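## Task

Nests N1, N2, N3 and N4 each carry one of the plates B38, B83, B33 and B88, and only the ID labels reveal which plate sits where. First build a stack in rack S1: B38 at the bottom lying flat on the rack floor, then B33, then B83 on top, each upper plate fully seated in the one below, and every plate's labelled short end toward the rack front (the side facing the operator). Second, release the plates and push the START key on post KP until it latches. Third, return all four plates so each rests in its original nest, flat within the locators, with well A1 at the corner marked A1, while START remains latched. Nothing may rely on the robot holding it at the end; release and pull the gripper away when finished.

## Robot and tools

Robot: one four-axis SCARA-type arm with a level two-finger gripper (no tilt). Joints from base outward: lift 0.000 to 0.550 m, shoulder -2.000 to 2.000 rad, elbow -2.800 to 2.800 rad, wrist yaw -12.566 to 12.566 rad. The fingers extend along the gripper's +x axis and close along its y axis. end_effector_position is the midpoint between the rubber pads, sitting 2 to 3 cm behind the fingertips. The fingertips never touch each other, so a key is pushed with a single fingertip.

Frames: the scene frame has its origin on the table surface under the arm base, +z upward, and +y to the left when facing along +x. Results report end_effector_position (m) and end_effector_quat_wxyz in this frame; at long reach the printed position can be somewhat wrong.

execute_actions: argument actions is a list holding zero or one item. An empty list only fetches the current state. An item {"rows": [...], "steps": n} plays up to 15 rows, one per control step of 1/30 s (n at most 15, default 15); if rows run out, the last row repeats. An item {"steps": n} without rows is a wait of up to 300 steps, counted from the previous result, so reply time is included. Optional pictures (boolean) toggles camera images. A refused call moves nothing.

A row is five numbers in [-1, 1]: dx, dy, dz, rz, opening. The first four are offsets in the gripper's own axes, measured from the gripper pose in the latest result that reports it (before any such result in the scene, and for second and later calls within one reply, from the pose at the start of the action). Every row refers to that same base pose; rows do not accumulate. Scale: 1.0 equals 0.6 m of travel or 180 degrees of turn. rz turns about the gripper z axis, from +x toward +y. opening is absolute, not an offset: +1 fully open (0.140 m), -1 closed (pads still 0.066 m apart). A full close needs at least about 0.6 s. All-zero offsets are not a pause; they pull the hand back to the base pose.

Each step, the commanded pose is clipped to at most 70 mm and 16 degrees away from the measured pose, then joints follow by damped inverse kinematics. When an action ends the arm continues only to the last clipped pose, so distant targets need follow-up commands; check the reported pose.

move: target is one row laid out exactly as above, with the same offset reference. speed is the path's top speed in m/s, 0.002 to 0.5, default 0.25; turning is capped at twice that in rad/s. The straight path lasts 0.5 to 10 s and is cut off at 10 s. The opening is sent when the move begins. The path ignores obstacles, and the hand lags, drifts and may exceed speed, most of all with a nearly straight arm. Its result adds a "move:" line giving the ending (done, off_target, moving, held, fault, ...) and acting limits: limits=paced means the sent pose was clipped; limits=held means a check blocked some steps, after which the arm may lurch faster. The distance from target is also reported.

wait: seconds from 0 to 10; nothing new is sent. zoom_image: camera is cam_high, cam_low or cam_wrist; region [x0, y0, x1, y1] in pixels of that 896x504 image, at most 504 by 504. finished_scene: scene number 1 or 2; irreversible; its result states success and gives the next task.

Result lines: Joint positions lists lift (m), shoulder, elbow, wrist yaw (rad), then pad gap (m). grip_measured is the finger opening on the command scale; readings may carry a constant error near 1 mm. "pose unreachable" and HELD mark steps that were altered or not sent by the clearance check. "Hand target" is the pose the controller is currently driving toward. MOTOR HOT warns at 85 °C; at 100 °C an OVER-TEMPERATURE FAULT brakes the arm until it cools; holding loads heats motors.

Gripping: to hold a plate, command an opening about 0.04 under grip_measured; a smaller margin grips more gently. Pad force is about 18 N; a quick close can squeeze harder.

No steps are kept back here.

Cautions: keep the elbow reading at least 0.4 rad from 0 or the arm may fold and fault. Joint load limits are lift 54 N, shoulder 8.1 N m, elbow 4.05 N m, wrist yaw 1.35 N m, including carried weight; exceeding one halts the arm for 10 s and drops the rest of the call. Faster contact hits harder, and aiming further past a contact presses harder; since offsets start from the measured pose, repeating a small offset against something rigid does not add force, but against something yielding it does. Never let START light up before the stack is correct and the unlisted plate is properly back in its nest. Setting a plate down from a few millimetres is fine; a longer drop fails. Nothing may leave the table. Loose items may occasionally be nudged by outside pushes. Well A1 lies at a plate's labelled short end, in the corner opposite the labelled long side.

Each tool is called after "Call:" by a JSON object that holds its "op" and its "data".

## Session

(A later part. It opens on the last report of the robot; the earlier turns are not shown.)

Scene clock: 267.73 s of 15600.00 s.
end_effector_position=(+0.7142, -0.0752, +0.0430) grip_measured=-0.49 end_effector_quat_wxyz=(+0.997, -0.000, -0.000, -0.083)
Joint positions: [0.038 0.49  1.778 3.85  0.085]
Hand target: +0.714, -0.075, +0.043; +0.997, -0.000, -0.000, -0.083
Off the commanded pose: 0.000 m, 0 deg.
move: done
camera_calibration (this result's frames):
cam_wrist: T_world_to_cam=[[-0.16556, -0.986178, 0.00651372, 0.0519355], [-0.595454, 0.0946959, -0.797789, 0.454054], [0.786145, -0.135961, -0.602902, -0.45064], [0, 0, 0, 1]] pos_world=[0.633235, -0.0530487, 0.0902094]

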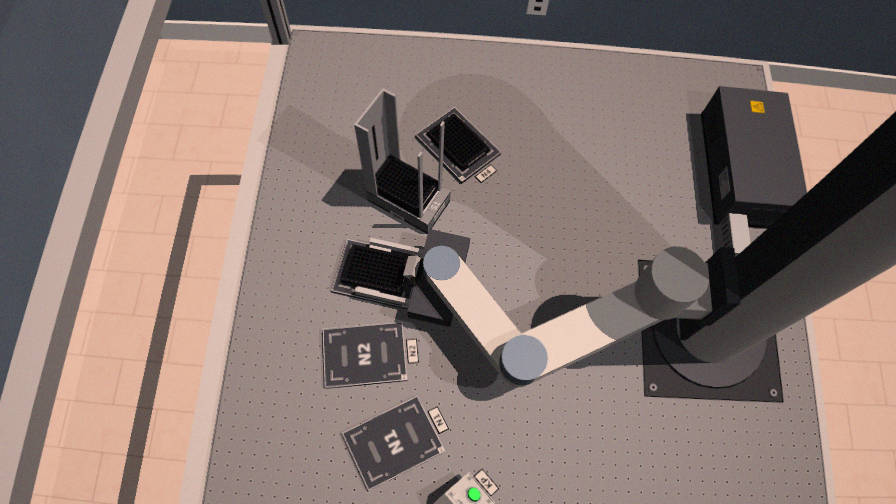

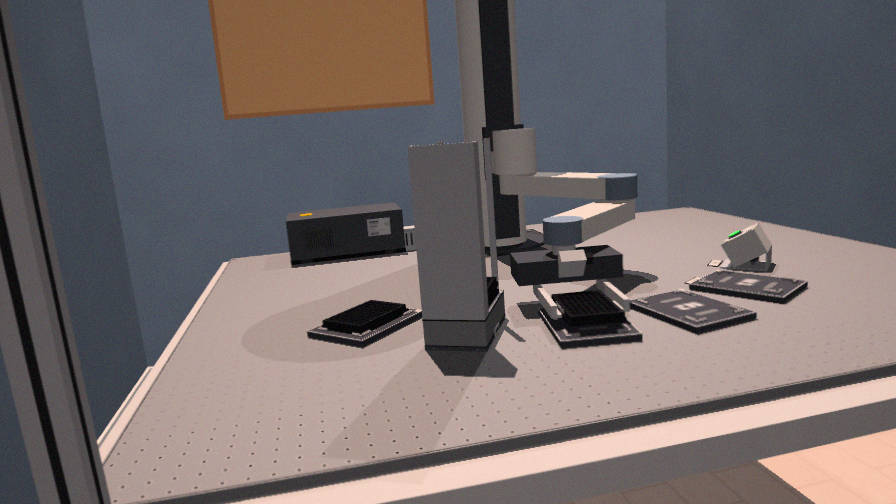

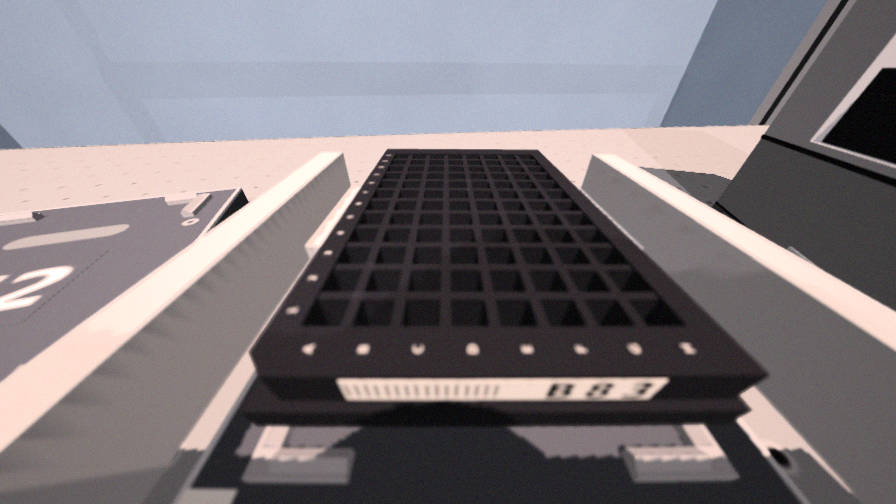

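Call:
{"op": "move", "data": {"target": [0,-0.0003,-0.0208,-0.0003,-0.55], "speed": 0.012}}

Call:
{"op": "move", "data": {"target": [0,0,0,0,0.3]}}

Call:
{"op": "move", "data": {"target": [0,0,0.0858,0,0.3]}}

Call:
{"op": "move", "data": {"target": [-0.333,0,0,0,0.3]}}

Call:
{"op": "move", "data": {"target": [0.0756,-0.2351,0,-0.104,0.3]}}

Scene clock: 273.93 s of 15600.00 s.
end_effector_position=(+0.7142, -0.0752, +0.0305) grip_measured=-0.49 end_effector_quat_wxyz=(+0.997, -0.000, -0.000, -0.083)
Joint positions: [0.026 0.49  1.778 3.849 0.085]
Hand target: +0.714, -0.075, +0.031; +0.997, -0.000, -0.000, -0.083
Off the commanded pose: 0.000 m, 0 deg.
After step 90, 1.93 s passed at rest.
move: done
camera_calibration (this result's frames):
cam_wrist: T_world_to_cam=[[-0.166146, -0.98608, 0.00651372, 0.0523591], [-0.595398, 0.0950495, -0.797789, 0.444074], [0.786064, -0.136428, -0.602902, -0.458149], [0, 0, 0, 1]] pos_world=[0.633234, -0.0530829, 0.0777174]

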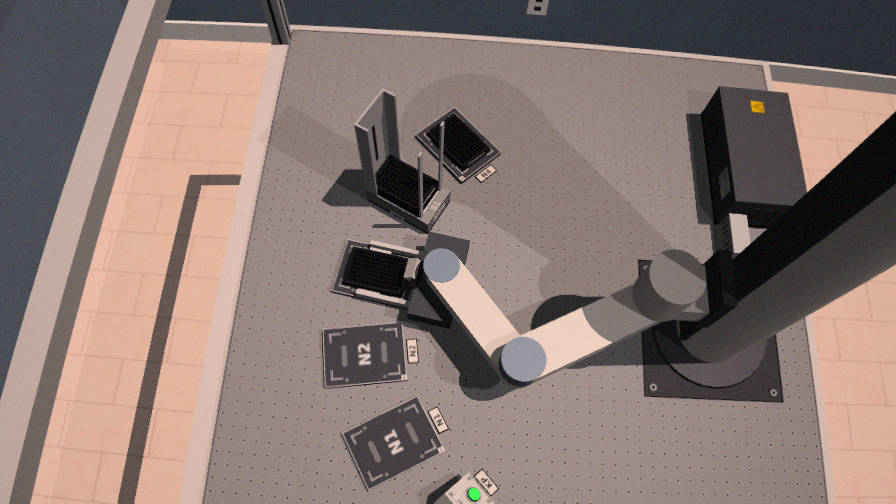

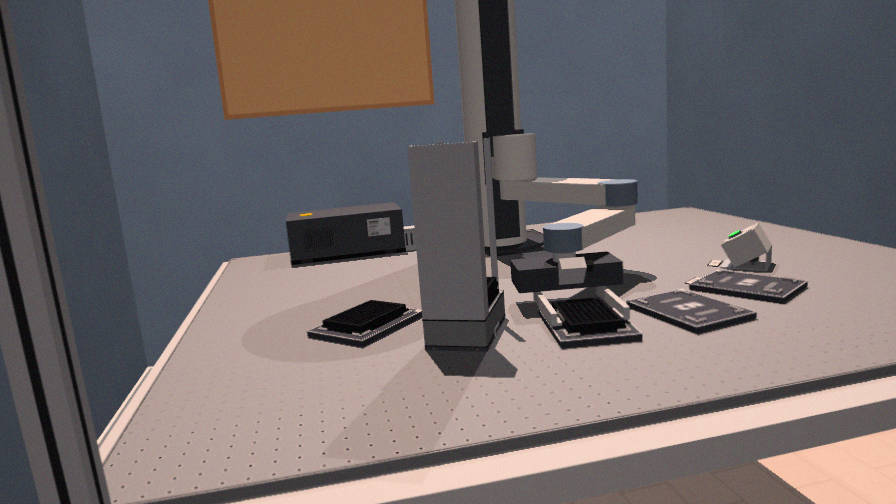

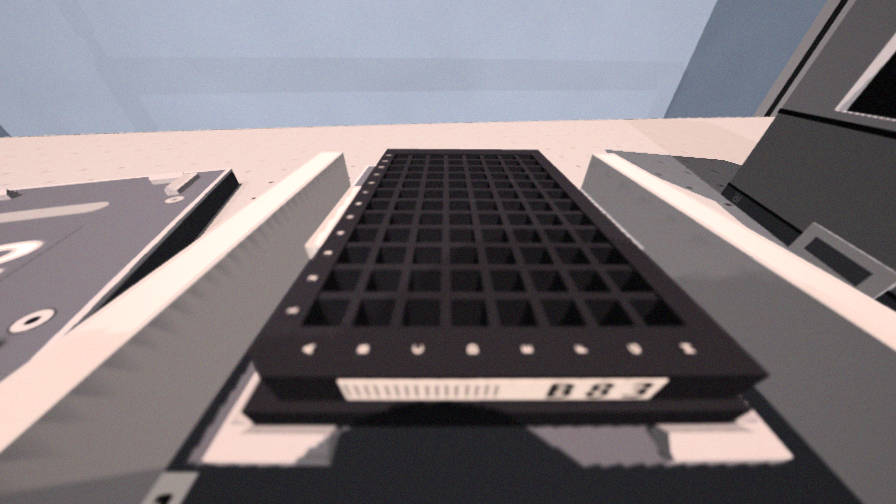

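Scene clock: 274.43 s of 15600.00 s.
end_effector_position=(+0.7142, -0.0752, +0.0305) grip_measured=+0.30 end_effector_quat_wxyz=(+0.997, -0.000, -0.000, -0.083)
Joint positions: [0.026 0.49  1.778 3.849 0.114]
Hand target: +0.714, -0.075, +0.031; +0.997, -0.000, -0.000, -0.083
Off the commanded pose: 0.000 m, 0 deg.
move: done
camera_calibration (this result's frames):
cam_wrist: T_world_to_cam=[[-0.166154, -0.986078, 0.00651372, 0.0523638], [-0.595397, 0.0950543, -0.797789, 0.444074], [0.786063, -0.136434, -0.602902, -0.458149], [0, 0, 0, 1]] pos_world=[0.633234, -0.0530833, 0.0777174]

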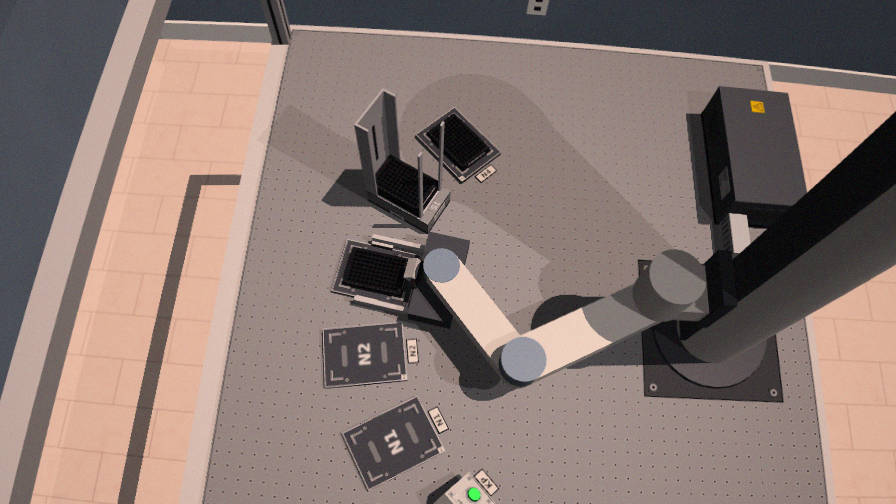

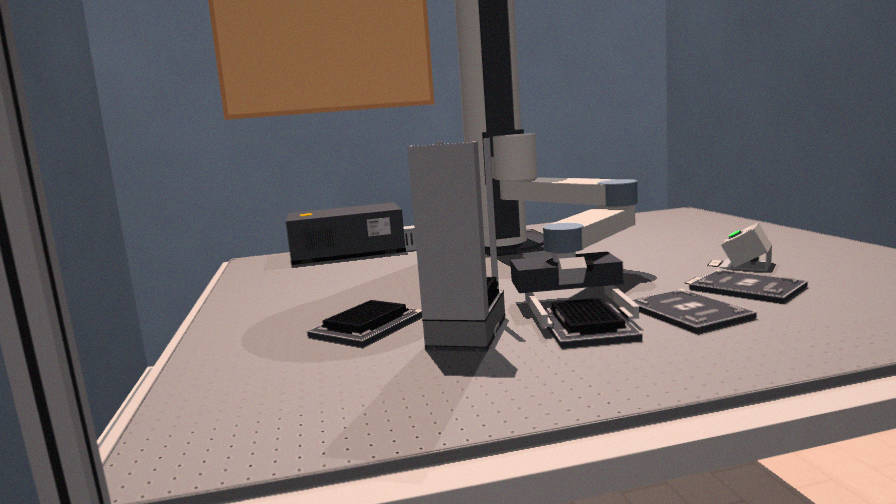

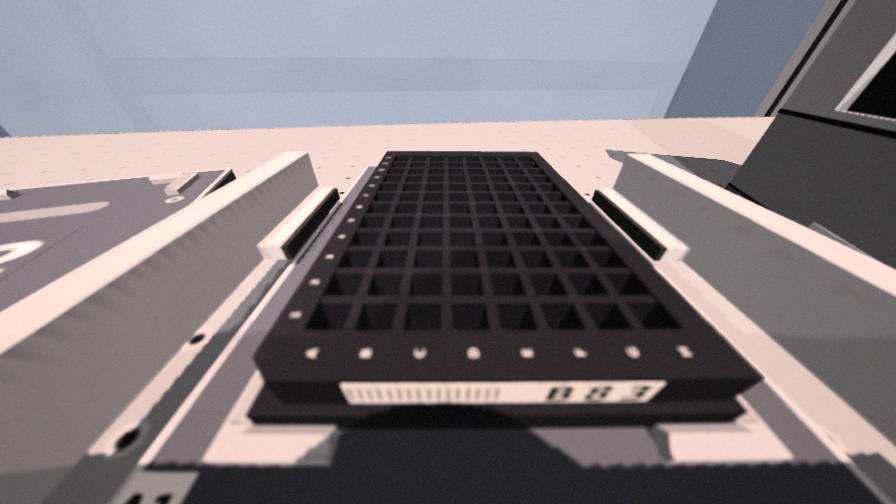

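Scene clock: 275.17 s of 15600.00 s.
end_effector_position=(+0.7142, -0.0752, +0.0821) grip_measured=+0.30 end_effector_quat_wxyz=(+0.997, -0.000, -0.000, -0.083)
Joint positions: [0.077 0.49  1.778 3.849 0.114]
Hand target: +0.714, -0.075, +0.082; +0.997, -0.000, -0.000, -0.083
Off the commanded pose: 0.000 m, 0 deg.
move: done
camera_calibration (this result's frames):
cam_wrist: T_world_to_cam=[[-0.166118, -0.986084, 0.00651372, 0.0520138], [-0.595401, 0.0950328, -0.797789, 0.485201], [0.786068, -0.136406, -0.602902, -0.427076], [0, 0, 0, 1]] pos_world=[0.633241, -0.0530756, 0.129264]

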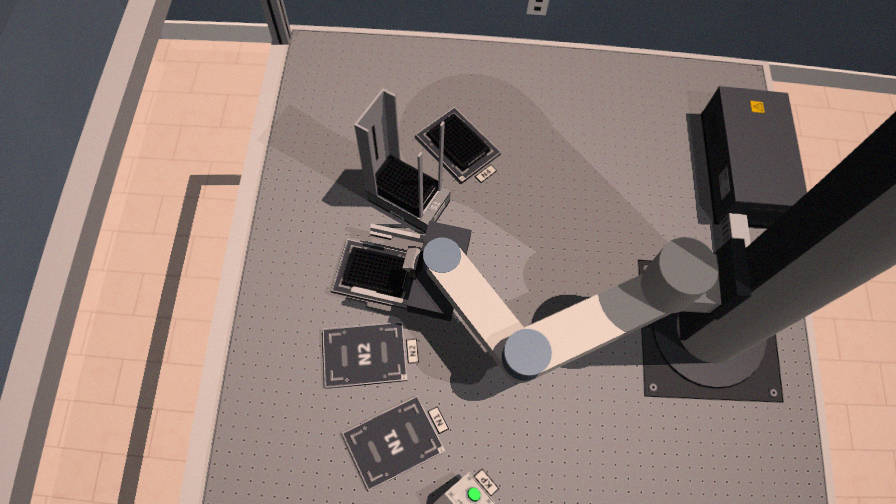

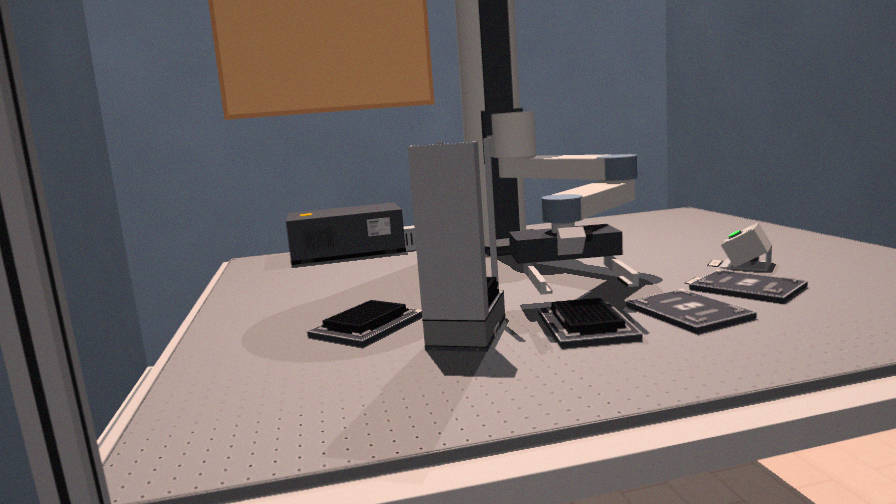

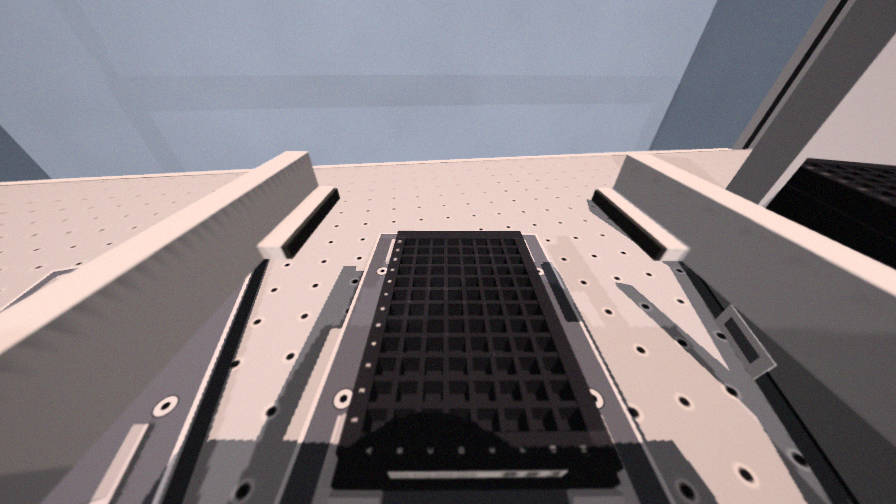

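Scene clock: 276.37 s of 15600.00 s.
end_effector_position=(+0.5172, -0.0423, +0.0820) grip_measured=+0.30 end_effector_quat_wxyz=(+0.997, -0.000, -0.000, -0.083)
Joint positions: [0.077 0.898 0.796 4.423 0.114]
Hand target: +0.517, -0.042, +0.082; +0.997, -0.000, -0.000, -0.083
Off the commanded pose: 0.000 m, 0 deg.
move: done
camera_calibration (this result's frames):
cam_wrist: T_world_to_cam=[[-0.166273, -0.986058, 0.00651372, 0.0518248], [-0.595386, 0.0951264, -0.797789, 0.364712], [0.786046, -0.136529, -0.602902, -0.267665], [0, 0, 0, 1]] pos_world=[0.436158, -0.0201355, 0.12925]

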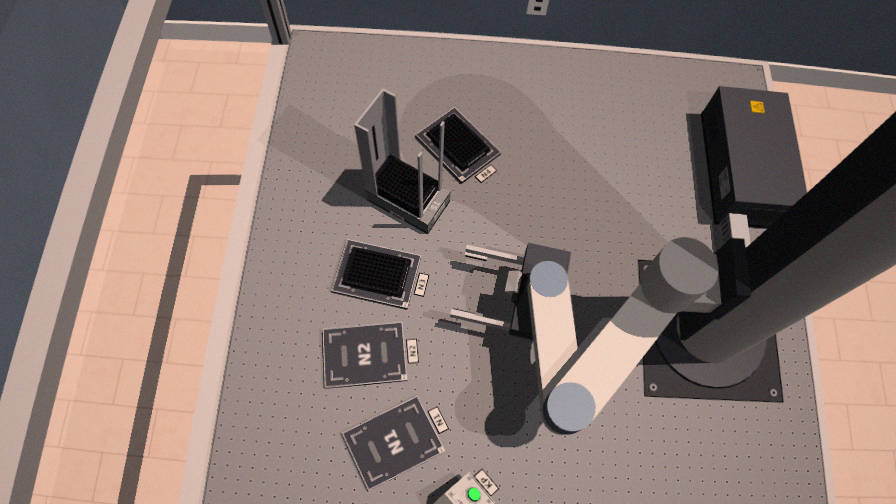

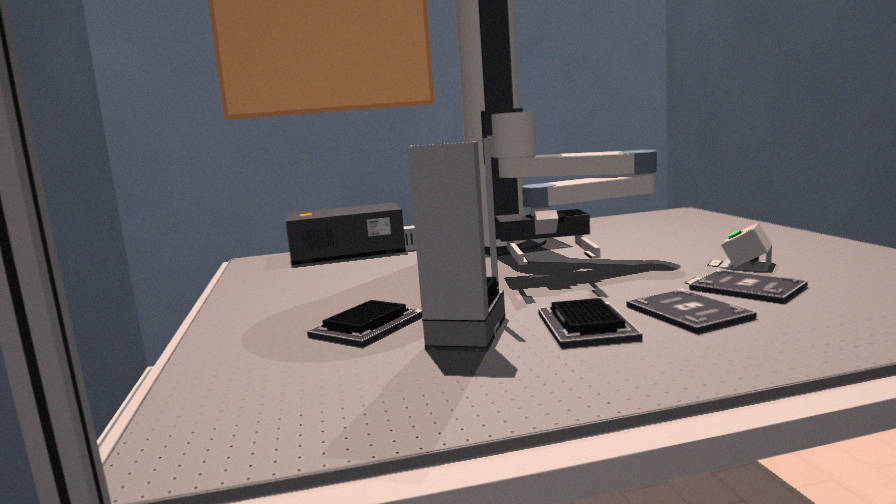

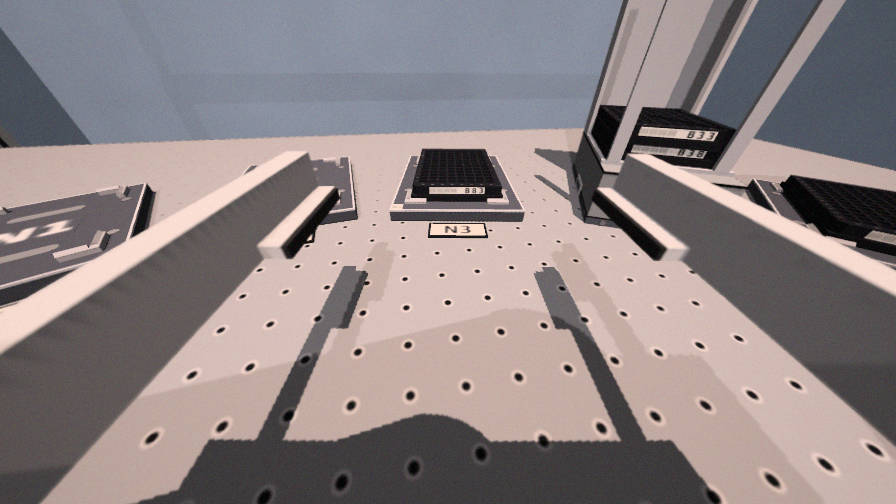

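Scene clock: 277.43 s of 15600.00 s.
end_effector_position=(+0.5386, -0.1890, +0.0820) grip_measured=+0.30 end_effector_quat_wxyz=(+0.970, -0.000, -0.000, -0.244)
Joint positions: [0.077 0.43  1.081 4.279 0.114]
Hand target: +0.539, -0.189, +0.082; +0.970, -0.000, -0.000, -0.244
Off the commanded pose: 0.000 m, 0 deg.
move: done
camera_calibration (this result's frames):
cam_wrist: T_world_to_cam=[[-0.473859, -0.880577, 0.00651372, 0.0963815], [-0.533387, 0.281126, -0.797789, 0.393193], [0.700683, -0.381513, -0.602902, -0.304871], [0, 0, 0, 1]] pos_world=[0.469013, -0.141978, 0.12925]

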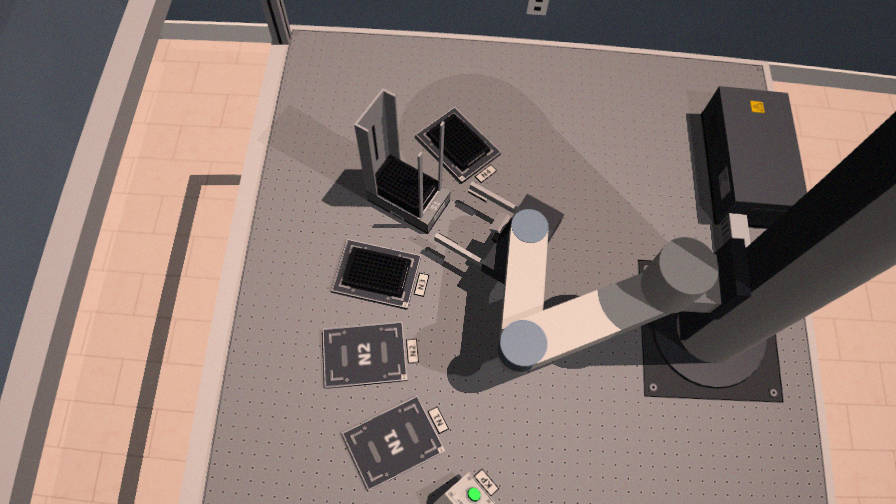

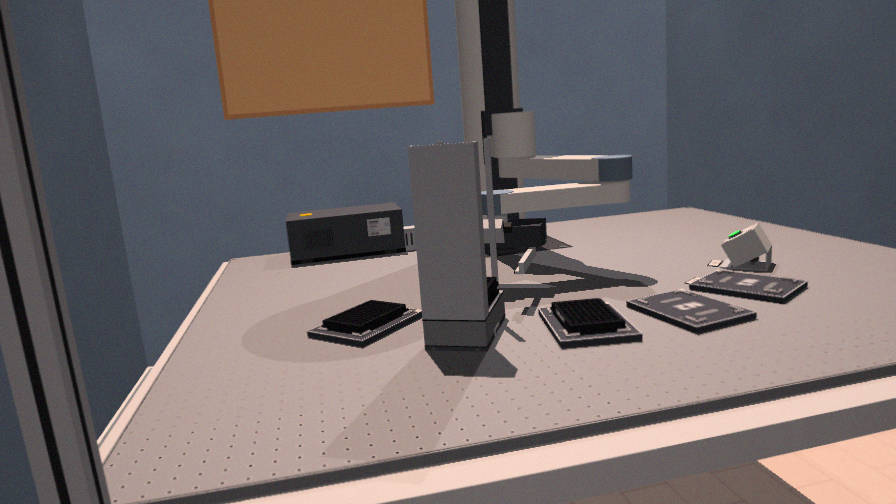

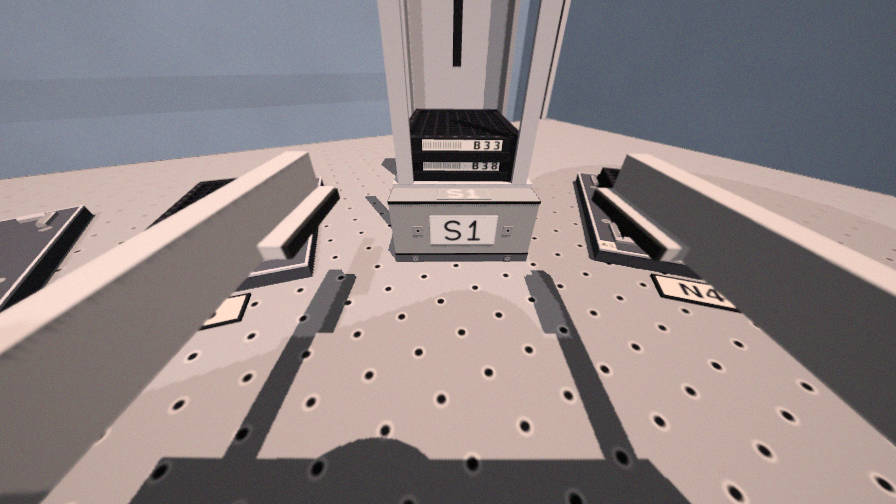

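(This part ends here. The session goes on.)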